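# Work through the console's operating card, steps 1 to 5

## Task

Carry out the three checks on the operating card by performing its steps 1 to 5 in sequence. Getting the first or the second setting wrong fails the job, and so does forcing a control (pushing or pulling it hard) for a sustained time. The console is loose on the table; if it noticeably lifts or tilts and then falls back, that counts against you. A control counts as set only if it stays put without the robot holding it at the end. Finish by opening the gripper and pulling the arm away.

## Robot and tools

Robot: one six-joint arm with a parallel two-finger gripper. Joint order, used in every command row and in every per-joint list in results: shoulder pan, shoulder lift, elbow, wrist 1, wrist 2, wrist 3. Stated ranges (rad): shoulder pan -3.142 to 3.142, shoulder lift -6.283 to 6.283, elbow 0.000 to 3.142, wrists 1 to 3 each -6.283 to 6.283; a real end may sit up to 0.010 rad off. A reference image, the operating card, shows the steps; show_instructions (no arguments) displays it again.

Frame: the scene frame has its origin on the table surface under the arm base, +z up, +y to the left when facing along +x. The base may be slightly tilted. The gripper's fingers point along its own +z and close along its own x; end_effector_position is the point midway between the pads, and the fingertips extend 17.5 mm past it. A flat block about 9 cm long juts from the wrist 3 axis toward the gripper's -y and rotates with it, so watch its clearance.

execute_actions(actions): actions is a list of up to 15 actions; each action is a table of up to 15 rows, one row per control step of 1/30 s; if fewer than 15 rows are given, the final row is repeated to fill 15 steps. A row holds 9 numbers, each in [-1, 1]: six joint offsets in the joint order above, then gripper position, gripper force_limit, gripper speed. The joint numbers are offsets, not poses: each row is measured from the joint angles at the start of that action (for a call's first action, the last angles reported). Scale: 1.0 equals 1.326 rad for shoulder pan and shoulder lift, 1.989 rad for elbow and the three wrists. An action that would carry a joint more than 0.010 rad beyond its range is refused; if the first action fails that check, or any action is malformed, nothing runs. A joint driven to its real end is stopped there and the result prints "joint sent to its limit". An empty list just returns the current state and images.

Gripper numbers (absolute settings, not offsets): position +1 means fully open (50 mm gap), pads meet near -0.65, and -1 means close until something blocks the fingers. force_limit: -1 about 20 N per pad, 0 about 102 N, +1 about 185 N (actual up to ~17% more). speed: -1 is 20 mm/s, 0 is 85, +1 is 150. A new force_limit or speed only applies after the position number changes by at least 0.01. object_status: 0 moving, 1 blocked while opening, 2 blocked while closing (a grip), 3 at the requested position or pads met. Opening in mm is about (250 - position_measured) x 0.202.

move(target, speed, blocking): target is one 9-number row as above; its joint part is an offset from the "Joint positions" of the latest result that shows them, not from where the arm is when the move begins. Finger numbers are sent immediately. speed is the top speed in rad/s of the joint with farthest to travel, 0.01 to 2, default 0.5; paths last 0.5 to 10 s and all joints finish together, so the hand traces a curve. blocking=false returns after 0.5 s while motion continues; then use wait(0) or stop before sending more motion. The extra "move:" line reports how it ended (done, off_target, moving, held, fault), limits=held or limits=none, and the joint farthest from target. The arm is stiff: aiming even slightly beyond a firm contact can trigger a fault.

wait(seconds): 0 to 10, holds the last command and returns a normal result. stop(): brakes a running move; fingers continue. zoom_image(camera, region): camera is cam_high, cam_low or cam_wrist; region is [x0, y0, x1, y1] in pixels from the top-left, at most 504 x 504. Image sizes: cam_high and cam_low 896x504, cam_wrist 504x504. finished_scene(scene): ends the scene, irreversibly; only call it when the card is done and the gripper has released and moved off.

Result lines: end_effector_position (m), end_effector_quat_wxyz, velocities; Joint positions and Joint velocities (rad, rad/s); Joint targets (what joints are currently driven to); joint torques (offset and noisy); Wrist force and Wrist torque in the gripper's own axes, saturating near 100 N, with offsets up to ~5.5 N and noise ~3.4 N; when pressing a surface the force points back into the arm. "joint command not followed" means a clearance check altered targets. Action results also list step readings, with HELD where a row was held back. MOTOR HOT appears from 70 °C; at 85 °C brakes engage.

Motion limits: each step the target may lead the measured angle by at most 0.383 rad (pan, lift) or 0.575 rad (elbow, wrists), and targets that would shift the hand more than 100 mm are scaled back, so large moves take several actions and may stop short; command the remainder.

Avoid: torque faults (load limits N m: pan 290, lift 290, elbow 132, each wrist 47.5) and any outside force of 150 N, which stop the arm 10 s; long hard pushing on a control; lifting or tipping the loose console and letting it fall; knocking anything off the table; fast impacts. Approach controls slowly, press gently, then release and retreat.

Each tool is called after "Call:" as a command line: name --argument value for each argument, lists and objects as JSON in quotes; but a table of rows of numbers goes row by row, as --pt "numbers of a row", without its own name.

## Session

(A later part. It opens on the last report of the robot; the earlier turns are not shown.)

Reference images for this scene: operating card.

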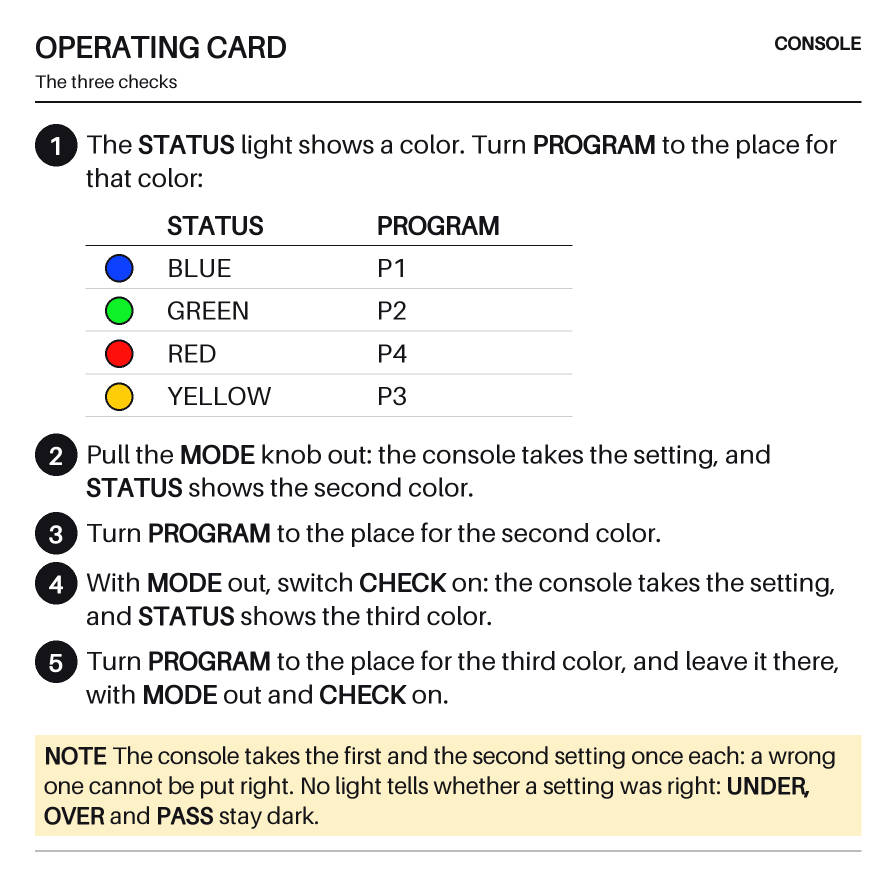

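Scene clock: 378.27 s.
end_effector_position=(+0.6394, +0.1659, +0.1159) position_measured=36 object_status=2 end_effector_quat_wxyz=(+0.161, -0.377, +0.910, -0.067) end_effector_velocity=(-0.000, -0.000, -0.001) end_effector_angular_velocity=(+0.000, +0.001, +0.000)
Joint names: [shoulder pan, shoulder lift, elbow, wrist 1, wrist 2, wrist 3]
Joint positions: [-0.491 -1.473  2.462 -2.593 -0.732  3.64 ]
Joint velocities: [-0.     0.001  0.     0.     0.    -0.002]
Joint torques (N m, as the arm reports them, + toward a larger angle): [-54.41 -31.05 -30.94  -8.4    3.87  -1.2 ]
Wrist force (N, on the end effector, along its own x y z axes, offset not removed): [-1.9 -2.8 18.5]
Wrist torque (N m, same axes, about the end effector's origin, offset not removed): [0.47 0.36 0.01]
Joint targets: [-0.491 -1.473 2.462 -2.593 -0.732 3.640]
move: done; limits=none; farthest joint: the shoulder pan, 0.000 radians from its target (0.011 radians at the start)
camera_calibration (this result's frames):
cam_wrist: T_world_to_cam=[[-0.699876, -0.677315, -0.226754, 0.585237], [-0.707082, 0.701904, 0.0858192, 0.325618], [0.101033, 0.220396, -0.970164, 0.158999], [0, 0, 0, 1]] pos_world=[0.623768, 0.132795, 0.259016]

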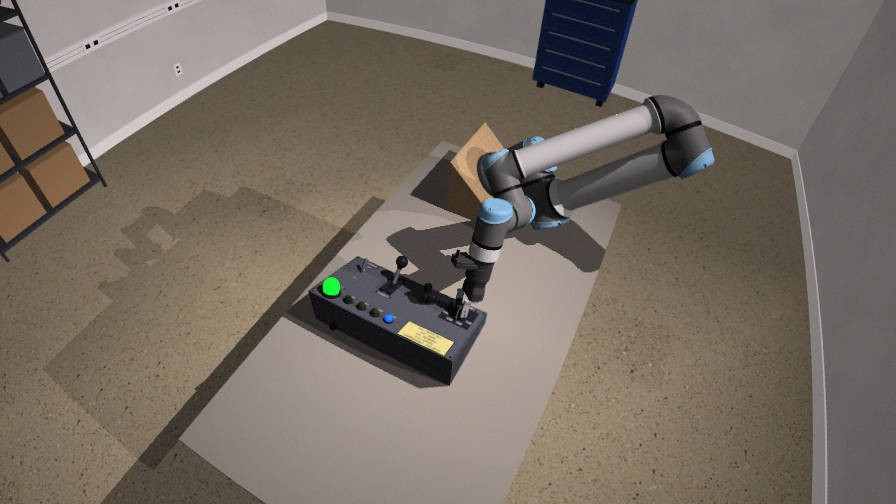

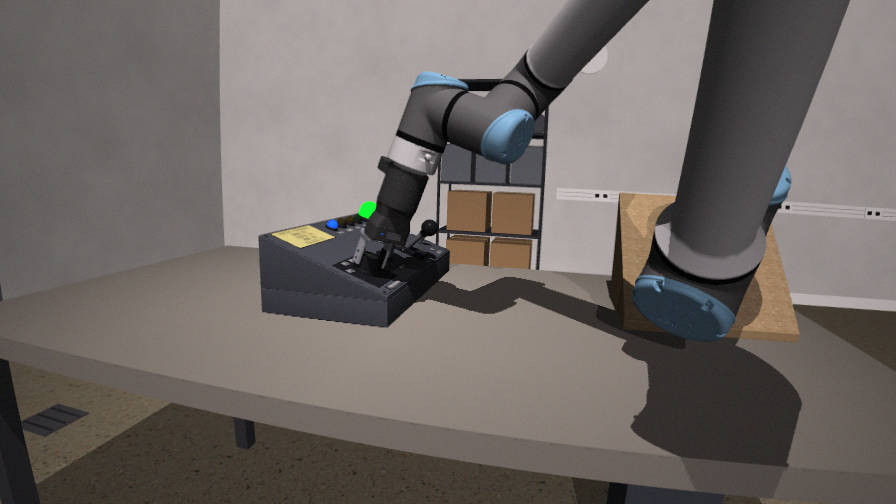

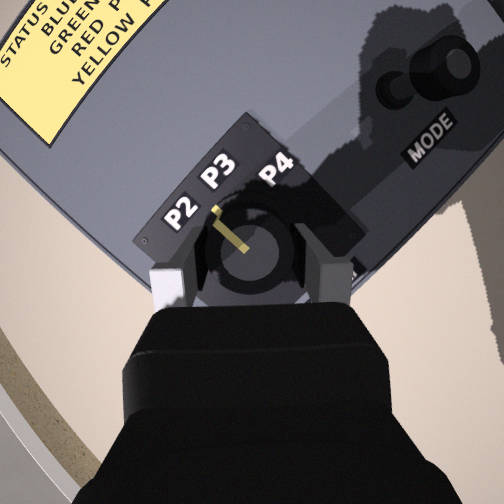

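Call:
move --target '[-0.00965,0.00395,0.0059,-0.00125,0.0002,-0.2073,-1,-0.8,-0.5]' --speed 0.7

Call:
move --target '[0,0,0,0,0,0,1,-0.8,0.3]'

Call:
zoom_image --camera "cam_wrist" --region '[160, 140, 340, 320]'

Scene clock: 390.53 s.
end_effector_position=(+0.6393, +0.1657, +0.1157) position_measured=36 object_status=2 end_effector_quat_wxyz=(+0.145, -0.547, +0.819, -0.097) end_effector_velocity=(-0.001, +0.000, -0.002) end_effector_angular_velocity=(+0.001, +0.002, +0.002)
Joint names: [shoulder pan, shoulder lift, elbow, wrist 1, wrist 2, wrist 3]
Joint positions: [-0.504 -1.468  2.473 -2.596 -0.732  3.228]
Joint velocities: [ 0.001  0.001  0.002  0.     0.001 -0.003]
Joint torques (N m, as the arm reports them, + toward a larger angle): [-53.01  -1.8  -27.29  -7.7    1.25  -1.28]
Wrist force (N, on the end effector, along its own x y z axes, offset not removed): [0.2 -1.5 3.1]
Wrist torque (N m, same axes, about the end effector's origin, offset not removed): [-0.22 -0.98 -0.10]
Joint targets: [-0.504 -1.468 2.474 -2.595 -0.731 3.228]
move: done; limits=none; farthest joint: the wrist 3, 0.001 radians from its target (0.412 radians at the start)
camera_calibration (this result's frames):
cam_wrist: T_world_to_cam=[[-0.404064, -0.907044, -0.118335, 0.421418], [-0.913917, 0.405767, 0.0104155, 0.515748], [0.0385693, 0.112357, -0.992919, 0.219326], [0, 0, 0, 1]] pos_world=[0.633172, 0.148328, 0.26227]

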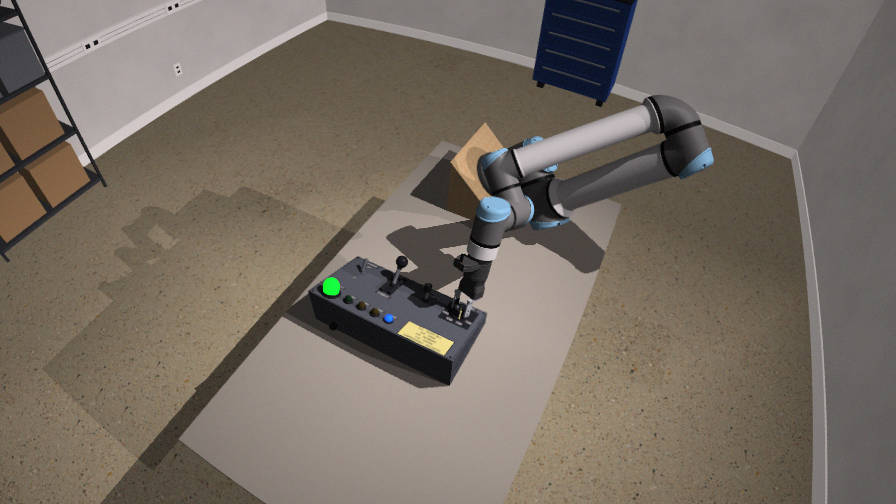

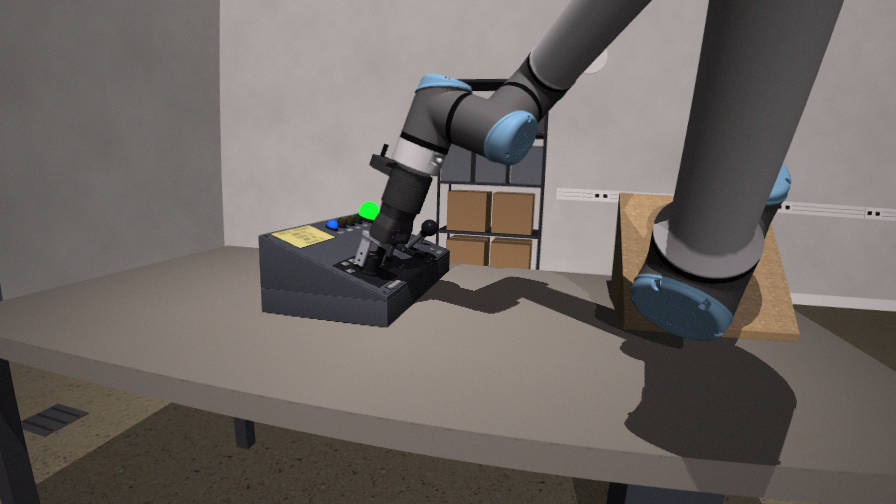

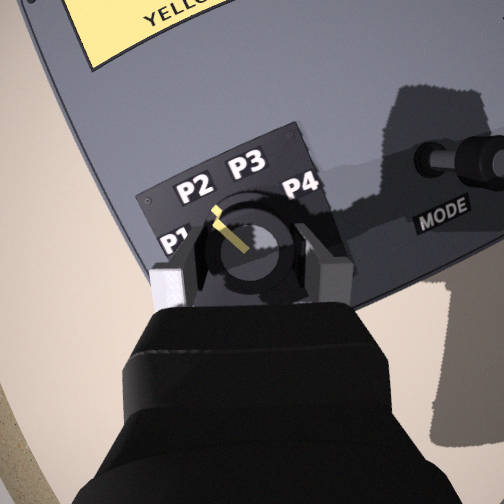

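Scene clock: 391.03 s.
end_effector_position=(+0.6393, +0.1657, +0.1157) position_measured=3 object_status=3 end_effector_quat_wxyz=(+0.145, -0.547, +0.819, -0.097) end_effector_velocity=(+0.001, -0.000, +0.001) end_effector_angular_velocity=(+0.000, -0.002, +0.001)
Joint names: [shoulder pan, shoulder lift, elbow, wrist 1, wrist 2, wrist 3]
Joint positions: [-0.504 -1.468  2.473 -2.596 -0.732  3.228]
Joint velocities: [-0.001  0.001 -0.    -0.002  0.001  0.   ]
Joint torques (N m, as the arm reports them, + toward a larger angle): [-48.69  -0.67 -27.77  -6.39   1.36   2.72]
Wrist force (N, on the end effector, along its own x y z axes, offset not removed): [-3.4 2.1 -1.4]
Wrist torque (N m, same axes, about the end effector's origin, offset not removed): [0.42 0.50 0.02]
Joint targets: [-0.504 -1.468 2.473 -2.596 -0.732 3.228]
move: done; limits=none; farthest joint: the shoulder pan, 0.000 radians from its target (0.000 radians at the start)
camera_calibration (this result's frames):
cam_wrist: T_world_to_cam=[[-0.403992, -0.907079, -0.118311, 0.421371], [-0.913949, 0.405697, 0.0103881, 0.515788], [0.0385754, 0.112327, -0.992922, 0.219336], [0, 0, 0, 1]] pos_world=[0.633173, 0.148326, 0.262278]

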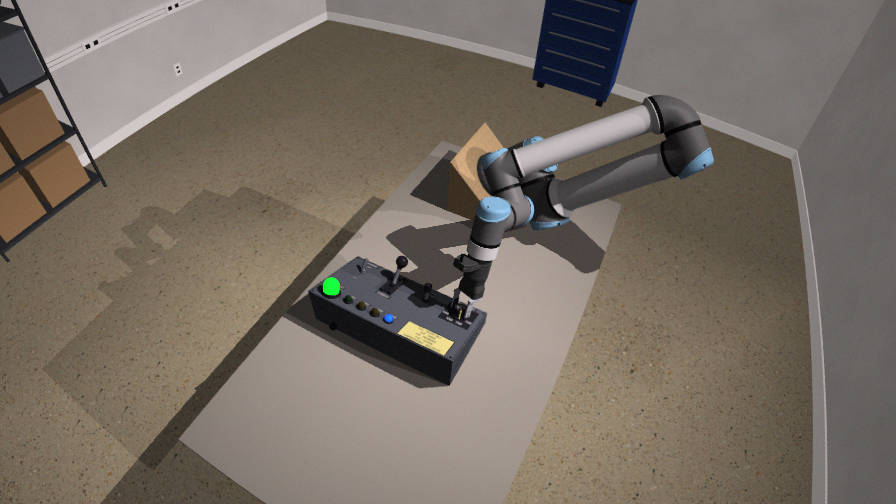

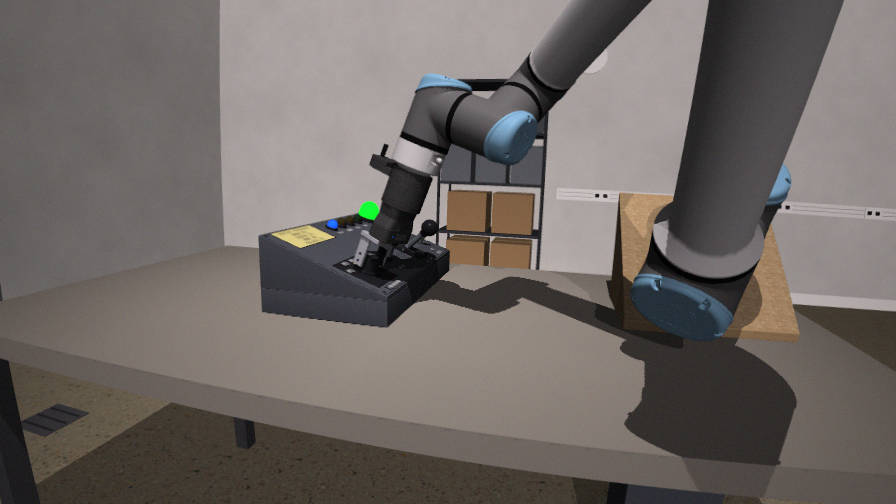

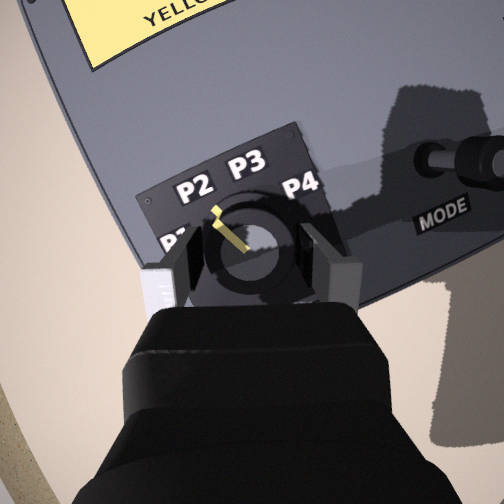

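Region (160, 140, 340, 320) of cam_wrist's 504x504 image, scaled by 2.800, with more detail than that image has.

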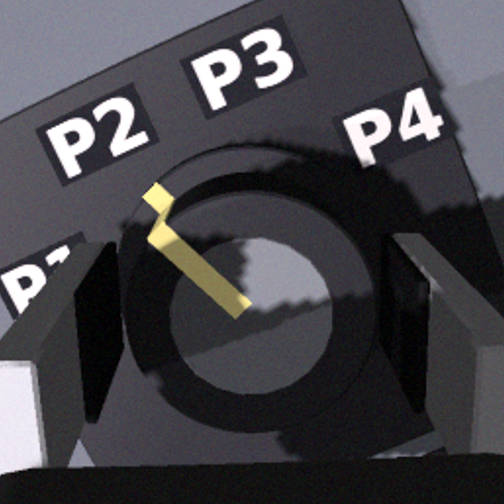

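Call:
move --target '[-0.035,-0.0532,-0.0029,0.0645,0,-0.035,1,-0.8,0.3]' --speed 0.4

Call:
move --target '[-0.2991,0.072,-0.0295,0.1827,-0.0468,-0.4753,-0.7,-0.8,0.3]' --speed 1.0

Call:
move --target '[-0.0747,0.3054,-0.0128,-0.1493,-0.0211,-0.0621,-0.7,-0.8,0.3]' --speed 0.5

Scene clock: 431.63 s.
end_effector_position=(+0.6295, +0.1665, +0.1451) position_measured=3 object_status=3 end_effector_quat_wxyz=(+0.145, -0.547, +0.819, -0.097) end_effector_velocity=(+0.000, -0.000, +0.001) end_effector_angular_velocity=(-0.002, -0.000, +0.001)
Joint names: [shoulder pan, shoulder lift, elbow, wrist 1, wrist 2, wrist 3]
Joint positions: [-0.55  -1.538  2.468 -2.468 -0.732  3.159]
Joint velocities: [-0.001 -0.002 -0.001  0.003 -0.002 -0.003]
Joint torques (N m, as the arm reports them, + toward a larger angle): [-53.84 -17.49 -43.62  -0.35   0.92  -1.24]
Wrist force (N, on the end effector, along its own x y z axes, offset not removed): [-0.7 1.6 3.8]
Wrist torque (N m, same axes, about the end effector's origin, offset not removed): [0.44 -0.07 0.06]
Joint targets: [-0.550 -1.539 2.468 -2.467 -0.732 3.159]
move: done; limits=none; farthest joint: the elbow, 0.001 radians from its target (0.006 radians at the start)
camera_calibration (this result's frames):
cam_wrist: T_world_to_cam=[[-0.40395, -0.90706, -0.118604, 0.421594], [-0.91397, 0.405643, 0.0105923, 0.506251], [0.0385032, 0.11268, -0.992885, 0.248799], [0, 0, 0, 1]] pos_world=[0.623422, 0.149019, 0.291669]

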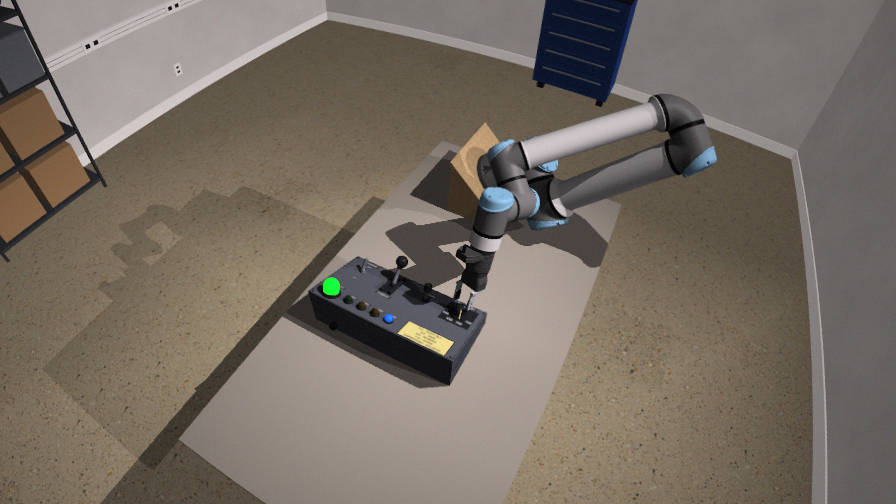

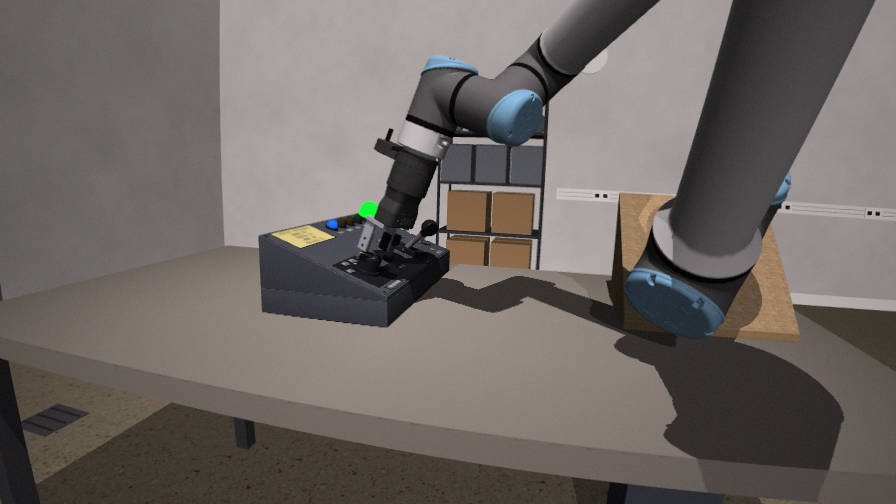

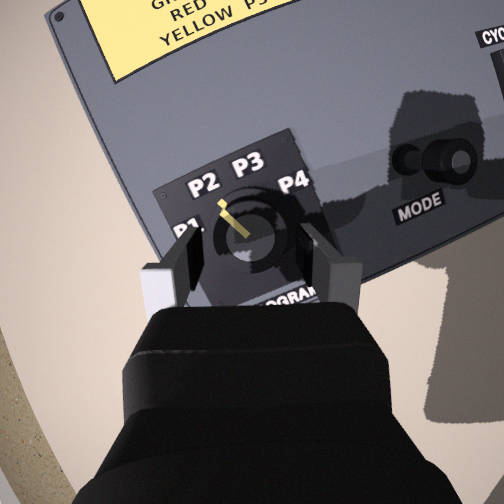

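Scene clock: 433.50 s.
end_effector_position=(+0.5796, -0.0192, +0.2505) position_measured=251 object_status=3 end_effector_quat_wxyz=(-0.124, +0.696, -0.696, +0.123) end_effector_velocity=(-0.001, -0.001, +0.000) end_effector_angular_velocity=(+0.000, +0.000, +0.001)
Joint names: [shoulder pan, shoulder lift, elbow, wrist 1, wrist 2, wrist 3]
Joint positions: [-0.946 -1.443  2.409 -2.104 -0.825  2.214]
Joint velocities: [-0.002  0.001 -0.     0.002 -0.001 -0.004]
Joint torques (N m, as the arm reports them, + toward a larger angle): [-56.03   9.89 -51.03  -0.95  -2.33  -1.56]
Wrist force (N, on the end effector, along its own x y z axes, offset not removed): [-0.6 2.3 0.6]
Wrist torque (N m, same axes, about the end effector's origin, offset not removed): [0.55 -0.11 -0.15]
Joint targets: [-0.947 -1.443 2.409 -2.104 -0.825 2.214]
move: done; limits=none; farthest joint: the wrist 2, 0.001 radians from its target (0.094 radians at the start)
camera_calibration (this result's frames):
cam_wrist: T_world_to_cam=[[-0.048727, -0.998762, 0.00998939, 0.00564039], [-0.998608, 0.0485126, -0.0206843, 0.584839], [0.0201741, -0.0109834, -0.999736, 0.386279], [0, 0, 0, 1]] pos_world=[0.576507, -0.018496, 0.398218]

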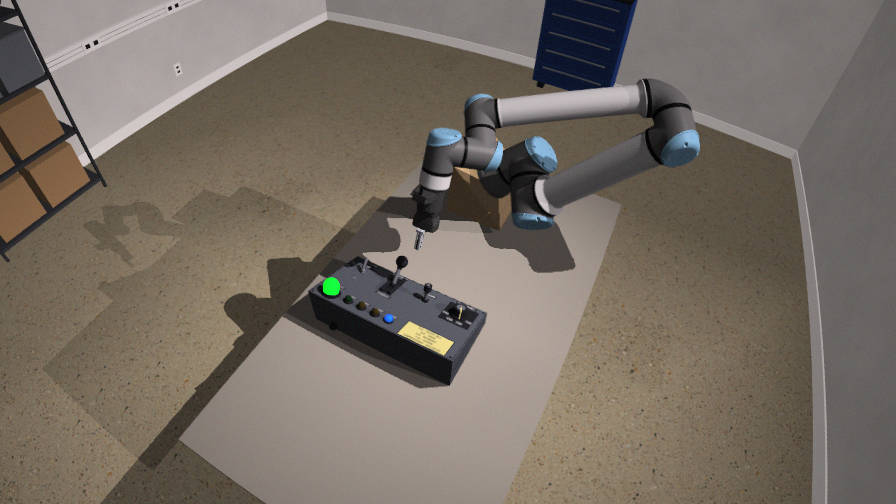

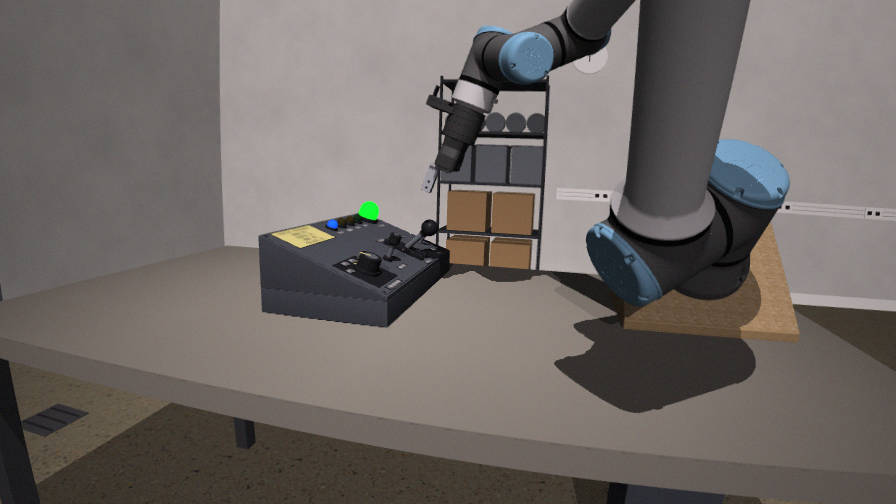

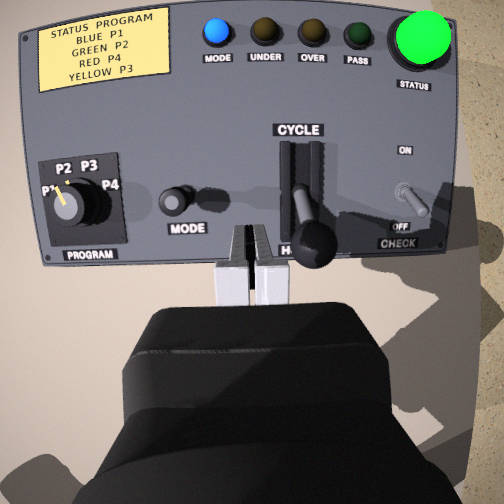

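Scene clock: 435.07 s.
end_effector_position=(+0.5658, -0.1908, +0.1751) position_measured=251 object_status=3 end_effector_quat_wxyz=(-0.126, +0.697, -0.695, +0.122) end_effector_velocity=(-0.000, -0.002, -0.001) end_effector_angular_velocity=(+0.000, +0.001, -0.000)
Joint names: [shoulder pan, shoulder lift, elbow, wrist 1, wrist 2, wrist 3]
Joint positions: [-1.045 -1.038  2.384 -2.401 -0.866  2.091]
Joint velocities: [-0.001  0.005 -0.002 -0.002 -0.001 -0.001]
Joint torques (N m, as the arm reports them, + toward a larger angle): [-60.24 -13.07 -45.6   -8.07  -2.66  -1.3 ]
Wrist force (N, on the end effector, along its own x y z axes, offset not removed): [-5.0 -2.4 3.3]
Wrist torque (N m, same axes, about the end effector's origin, offset not removed): [-0.13 0.82 0.08]
Joint targets: [-1.045 -1.038 2.384 -2.401 -0.867 2.090]
move: done; limits=none; farthest joint: the wrist 2, 0.001 radians from its target (0.042 radians at the start)
camera_calibration (this result's frames):
cam_wrist: T_world_to_cam=[[-0.0445144, -0.998986, 0.00673116, -0.167556], [-0.998784, 0.0443604, -0.0215244, 0.577288], [0.021204, -0.00768112, -0.999746, 0.309399], [0, 0, 0, 1]] pos_world=[0.562566, -0.190618, 0.322874]

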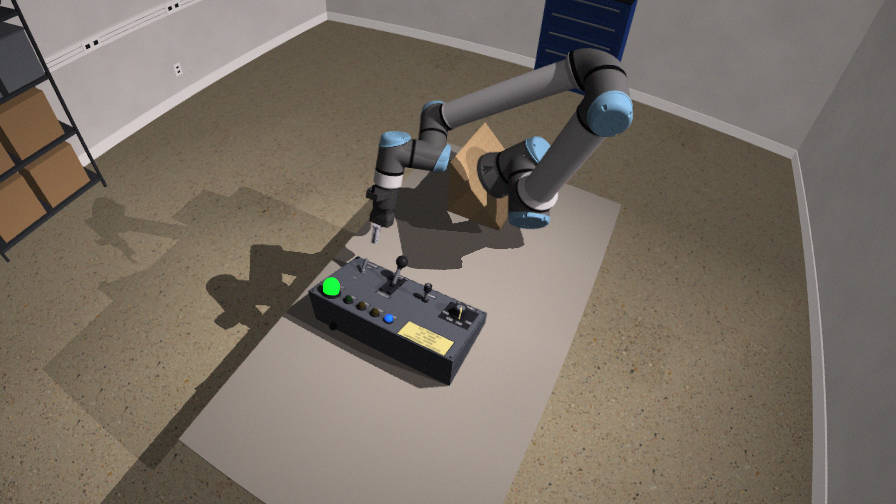

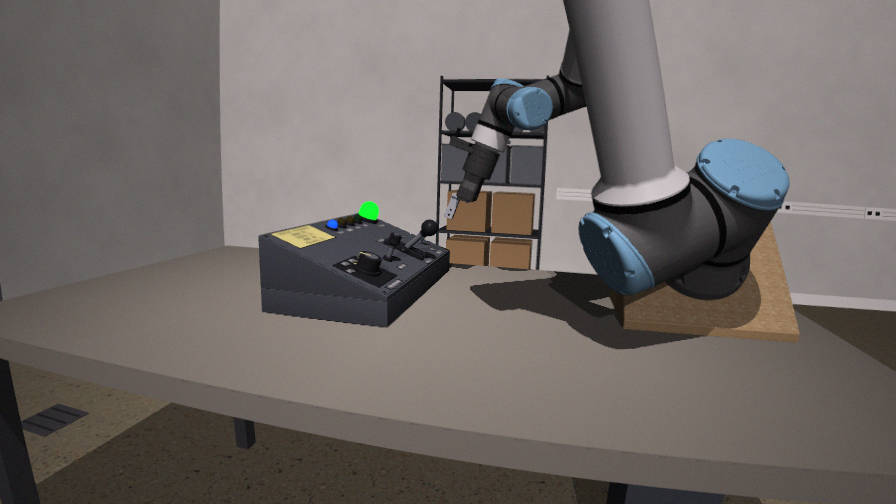

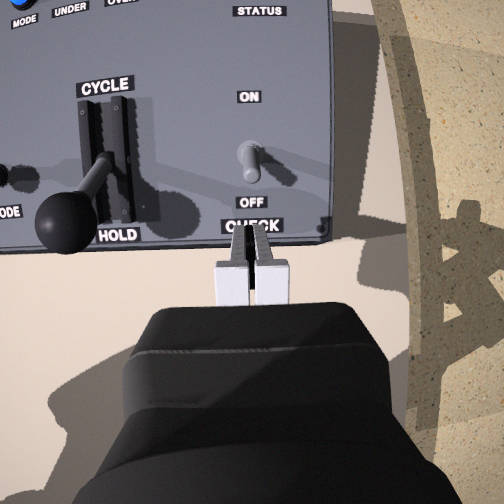

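Call:
move --target '[0.0633,0.093,0.0038,-0.1015,0.0178,0.0523,-0.7,-0.8,0.3]' --speed 0.4

Scene clock: 447.07 s.
end_effector_position=(+0.5902, -0.1940, +0.1112) position_measured=251 object_status=3 end_effector_quat_wxyz=(-0.124, +0.697, -0.696, +0.124) end_effector_velocity=(+0.000, +0.000, -0.002) end_effector_angular_velocity=(+0.002, +0.001, -0.001)
Joint names: [shoulder pan, shoulder lift, elbow, wrist 1, wrist 2, wrist 3]
Joint positions: [-0.962 -0.915  2.391 -2.603 -0.831  2.194]
Joint velocities: [ 0.002  0.004  0.    -0.004  0.001  0.003]
Joint torques (N m, as the arm reports them, + toward a larger angle): [-35.85 -19.21 -26.38  -7.68   3.81   2.94]
Wrist force (N, on the end effector, along its own x y z axes, offset not removed): [-1.0 -0.5 0.5]
Wrist torque (N m, same axes, about the end effector's origin, offset not removed): [0.08 0.04 -0.06]
Joint targets: [-0.961 -0.915 2.391 -2.603 -0.831 2.195]
move: done; limits=none; farthest joint: the shoulder pan, 0.001 radians from its target (0.084 radians at the start)
camera_calibration (this result's frames):
cam_wrist: T_world_to_cam=[[-0.0474432, -0.998811, 0.0112186, -0.167992], [-0.998663, 0.0471992, -0.021098, 0.600872], [0.0205434, -0.0122046, -0.999714, 0.244472], [0, 0, 0, 1]] pos_world=[0.587076, -0.193169, 0.258964]

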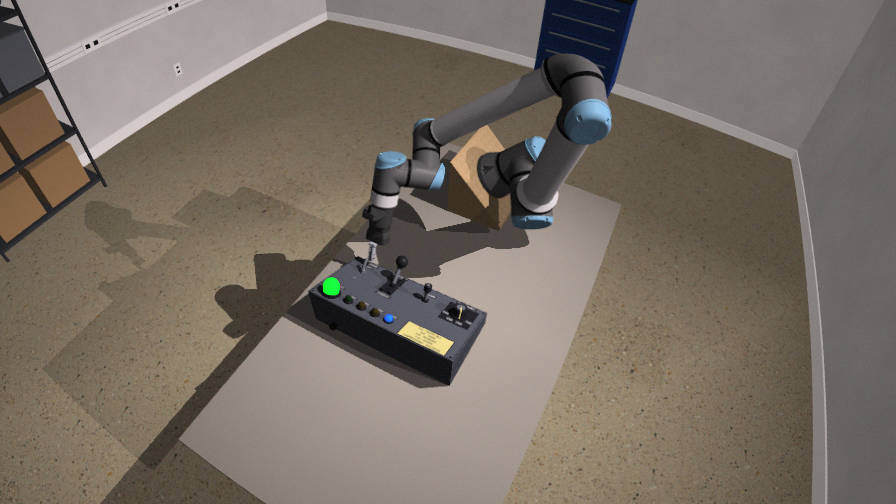

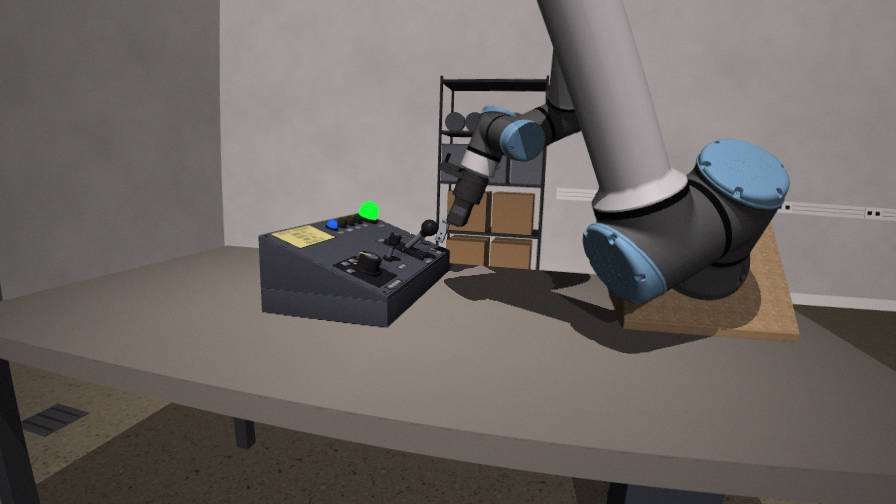

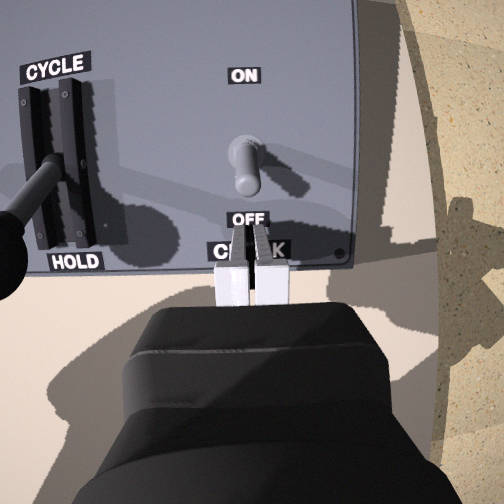

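Call:
move --target '[0.0292,-0.0021,-0.0295,0.0145,0.008,0.0241,-0.7,-0.8,0.3]' --speed 0.05

Scene clock: 455.87 s.
end_effector_position=(+0.6244, -0.1940, +0.1238) position_measured=251 object_status=3 end_effector_quat_wxyz=(-0.124, +0.697, -0.696, +0.124) end_effector_velocity=(+0.002, +0.001, +0.001) end_effector_angular_velocity=(-0.000, +0.000, +0.001)
Joint names: [shoulder pan, shoulder lift, elbow, wrist 1, wrist 2, wrist 3]
Joint positions: [-0.923 -0.918  2.333 -2.574 -0.815  2.242]
Joint velocities: [ 0.003 -0.001 -0.003  0.002  0.001  0.002]
Joint torques (N m, as the arm reports them, + toward a larger angle): [-38.28 -42.62 -42.98  -1.23   4.33   3.04]
Wrist force (N, on the end effector, along its own x y z axes, offset not removed): [-4.2 0.5 2.3]
Wrist torque (N m, same axes, about the end effector's origin, offset not removed): [0.19 0.54 -0.01]
Joint targets: [-0.923 -0.918 2.333 -2.574 -0.815 2.242]
move: done; limits=none; farthest joint: the elbow, 0.001 radians from its target (0.059 radians at the start)
camera_calibration (this result's frames):
cam_wrist: T_world_to_cam=[[-0.0473958, -0.998812, 0.0113126, -0.166489], [-0.998668, 0.0471516, -0.0209549, 0.635213], [0.0203966, -0.0122907, -0.999716, 0.256428], [0, 0, 0, 1]] pos_world=[0.621245, -0.193091, 0.27155]

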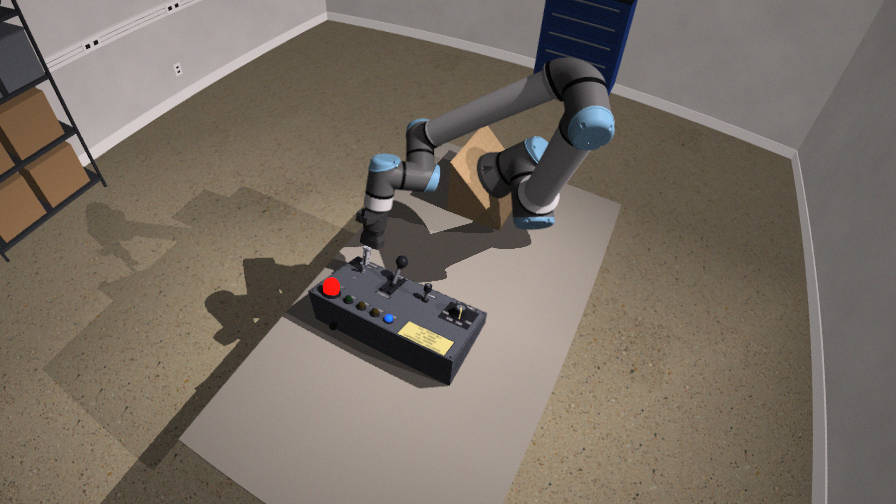

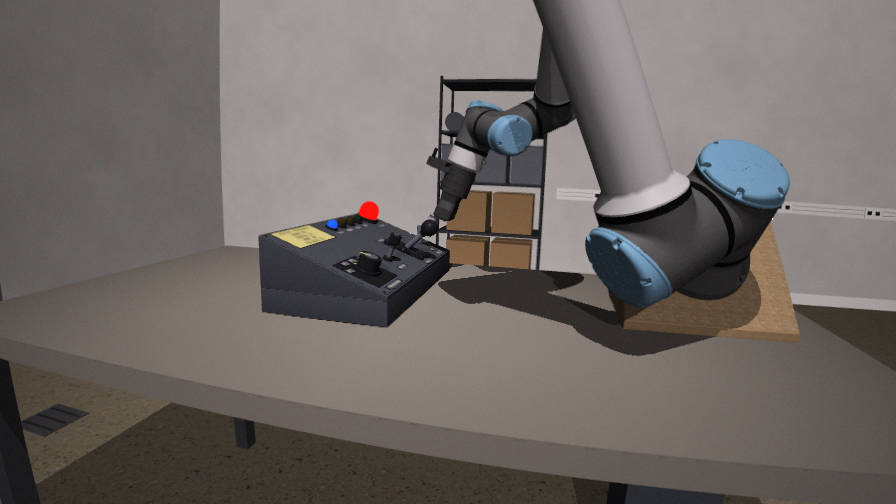

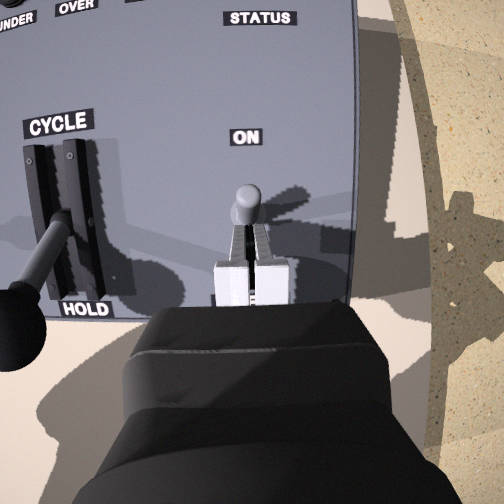

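Call:
move --target '[-0.0377,-0.2941,0.0221,0.1951,-0.0106,-0.0312,-0.7,-0.8,0.3]' --speed 0.5

Call:
move --target '[0.2997,-0.1548,0.0469,-0.1411,0.0525,0.078,1,-0.8,-0.3]' --speed 0.5

Scene clock: 499.97 s.
end_effector_position=(+0.5897, -0.0797, +0.2409) position_measured=251 object_status=3 end_effector_quat_wxyz=(-0.124, +0.697, -0.696, +0.123) end_effector_velocity=(-0.002, +0.001, -0.000) end_effector_angular_velocity=(+0.001, +0.001, -0.001)
Joint names: [shoulder pan, shoulder lift, elbow, wrist 1, wrist 2, wrist 3]
Joint positions: [-0.973 -1.308  2.377 -2.186 -0.836  2.18 ]
Joint velocities: [-0.001 -0.003  0.002  0.004 -0.001 -0.001]
Joint torques (N m, as the arm reports them, + toward a larger angle): [-57.63 -17.83 -35.42  -0.59  -2.37  -1.58]
Wrist force (N, on the end effector, along its own x y z axes, offset not removed): [-0.5 -0.7 2.2]
Wrist torque (N m, same axes, about the end effector's origin, offset not removed): [-0.02 -0.04 -0.14]
Joint targets: [-0.973 -1.308 2.377 -2.186 -0.836 2.180]
move: done; limits=none; farthest joint: the shoulder pan, 0.000 radians from its target (0.050 radians at the start)
camera_calibration (this result's frames):
cam_wrist: T_world_to_cam=[[-0.0472069, -0.998821, 0.0113368, -0.0554105], [-0.99868, 0.0469645, -0.0207774, 0.59761], [0.0202205, -0.0123027, -0.99972, 0.375732], [0, 0, 0, 1]] pos_world=[0.586608, -0.0787891, 0.388672]

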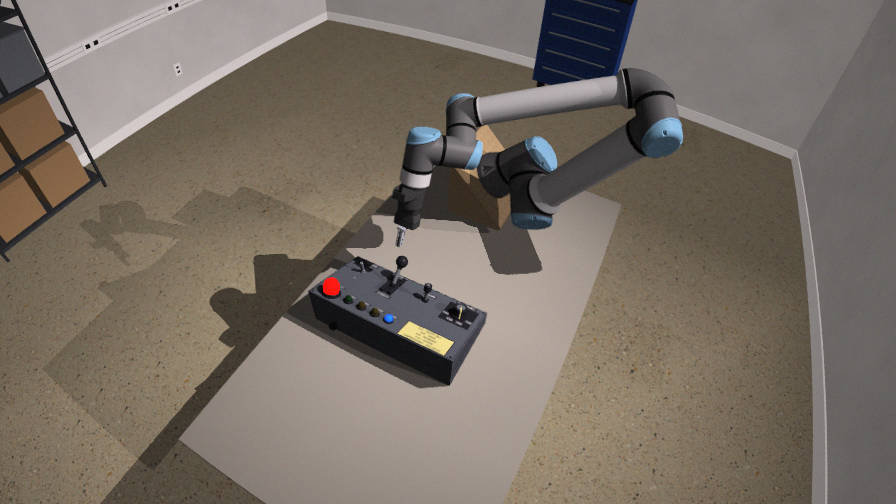

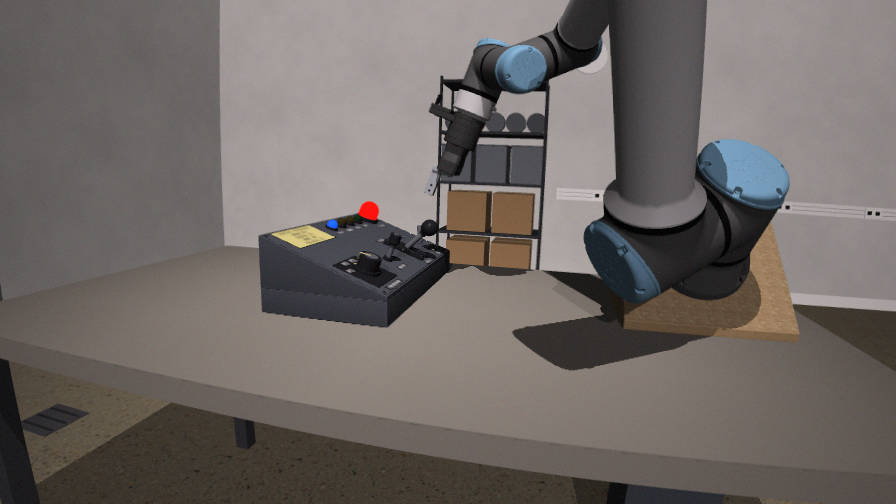

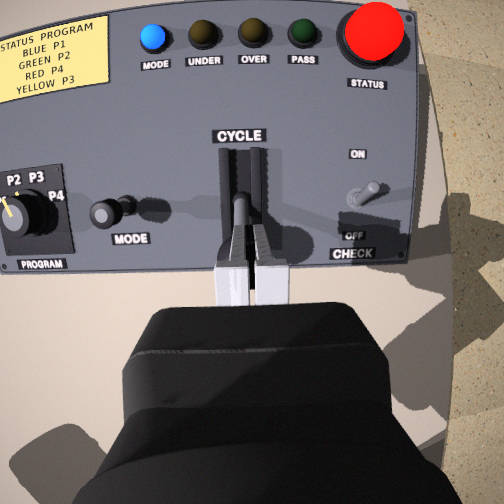

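Scene clock: 501.50 s.
end_effector_position=(+0.6296, +0.1659, +0.1457) position_measured=3 object_status=3 end_effector_quat_wxyz=(-0.097, +0.819, -0.547, +0.145) end_effector_velocity=(+0.001, +0.002, -0.000) end_effector_angular_velocity=(+0.001, -0.002, +0.004)
Joint names: [shoulder pan, shoulder lift, elbow, wrist 1, wrist 2, wrist 3]
Joint positions: [-0.576 -1.513  2.47  -2.467 -0.732  2.335]
Joint velocities: [ 0.003 -0.001 -0.    -0.003  0.003  0.001]
Joint torques (N m, as the arm reports them, + toward a larger angle): [-20.23 -20.16 -28.3   -6.63   3.2    3.46]
Wrist force (N, on the end effector, along its own x y z axes, offset not removed): [-6.7 -1.1 -5.3]
Wrist torque (N m, same axes, about the end effector's origin, offset not removed): [-0.27 1.05 0.07]
Joint targets: [-0.576 -1.513 2.470 -2.467 -0.732 2.335]
move: done; limits=none; farthest joint: the shoulder pan, 0.001 radians from its target (0.397 radians at the start)
camera_calibration (this result's frames):
cam_wrist: T_world_to_cam=[[0.31358, -0.93866, 0.143478, -0.0635093], [-0.948363, -0.317179, -0.00234205, 0.650014], [0.0477066, -0.135335, -0.989651, 0.284391], [0, 0, 0, 1]] pos_world=[0.622797, 0.185045, 0.292083]

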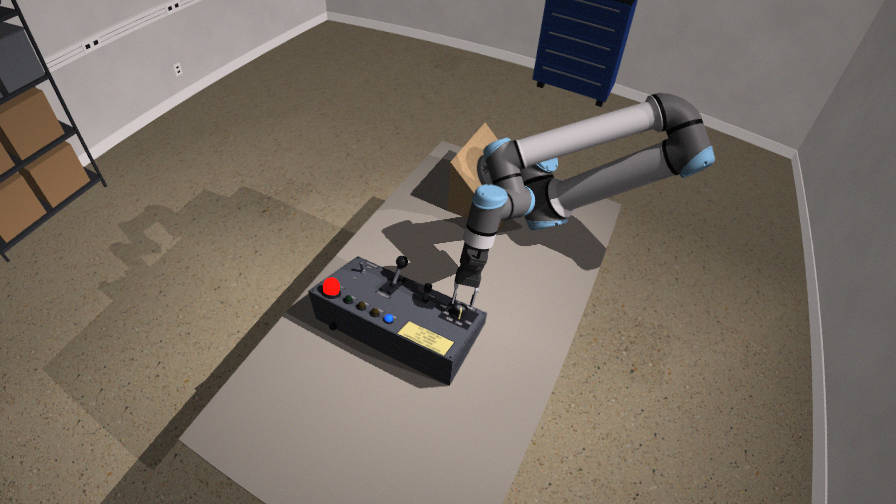

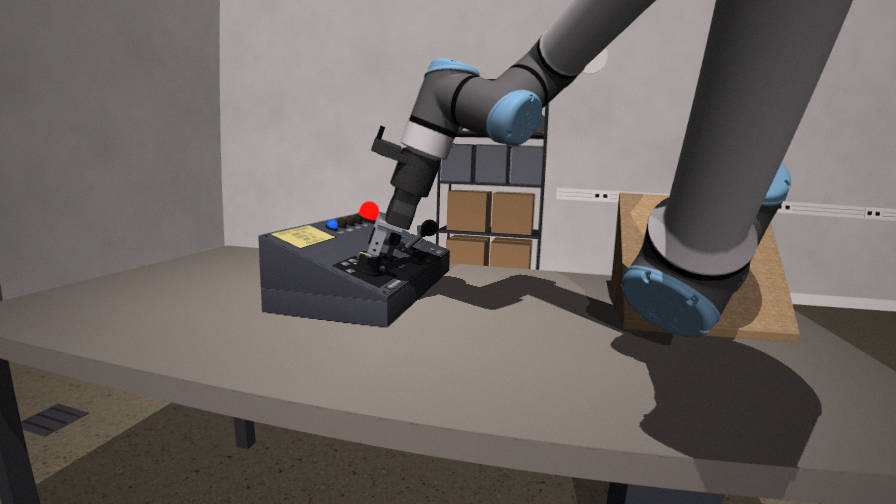

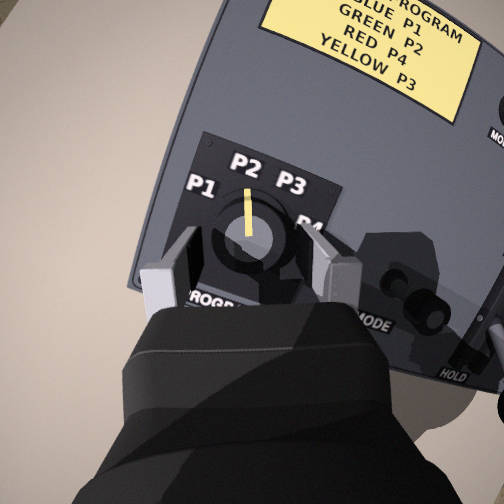

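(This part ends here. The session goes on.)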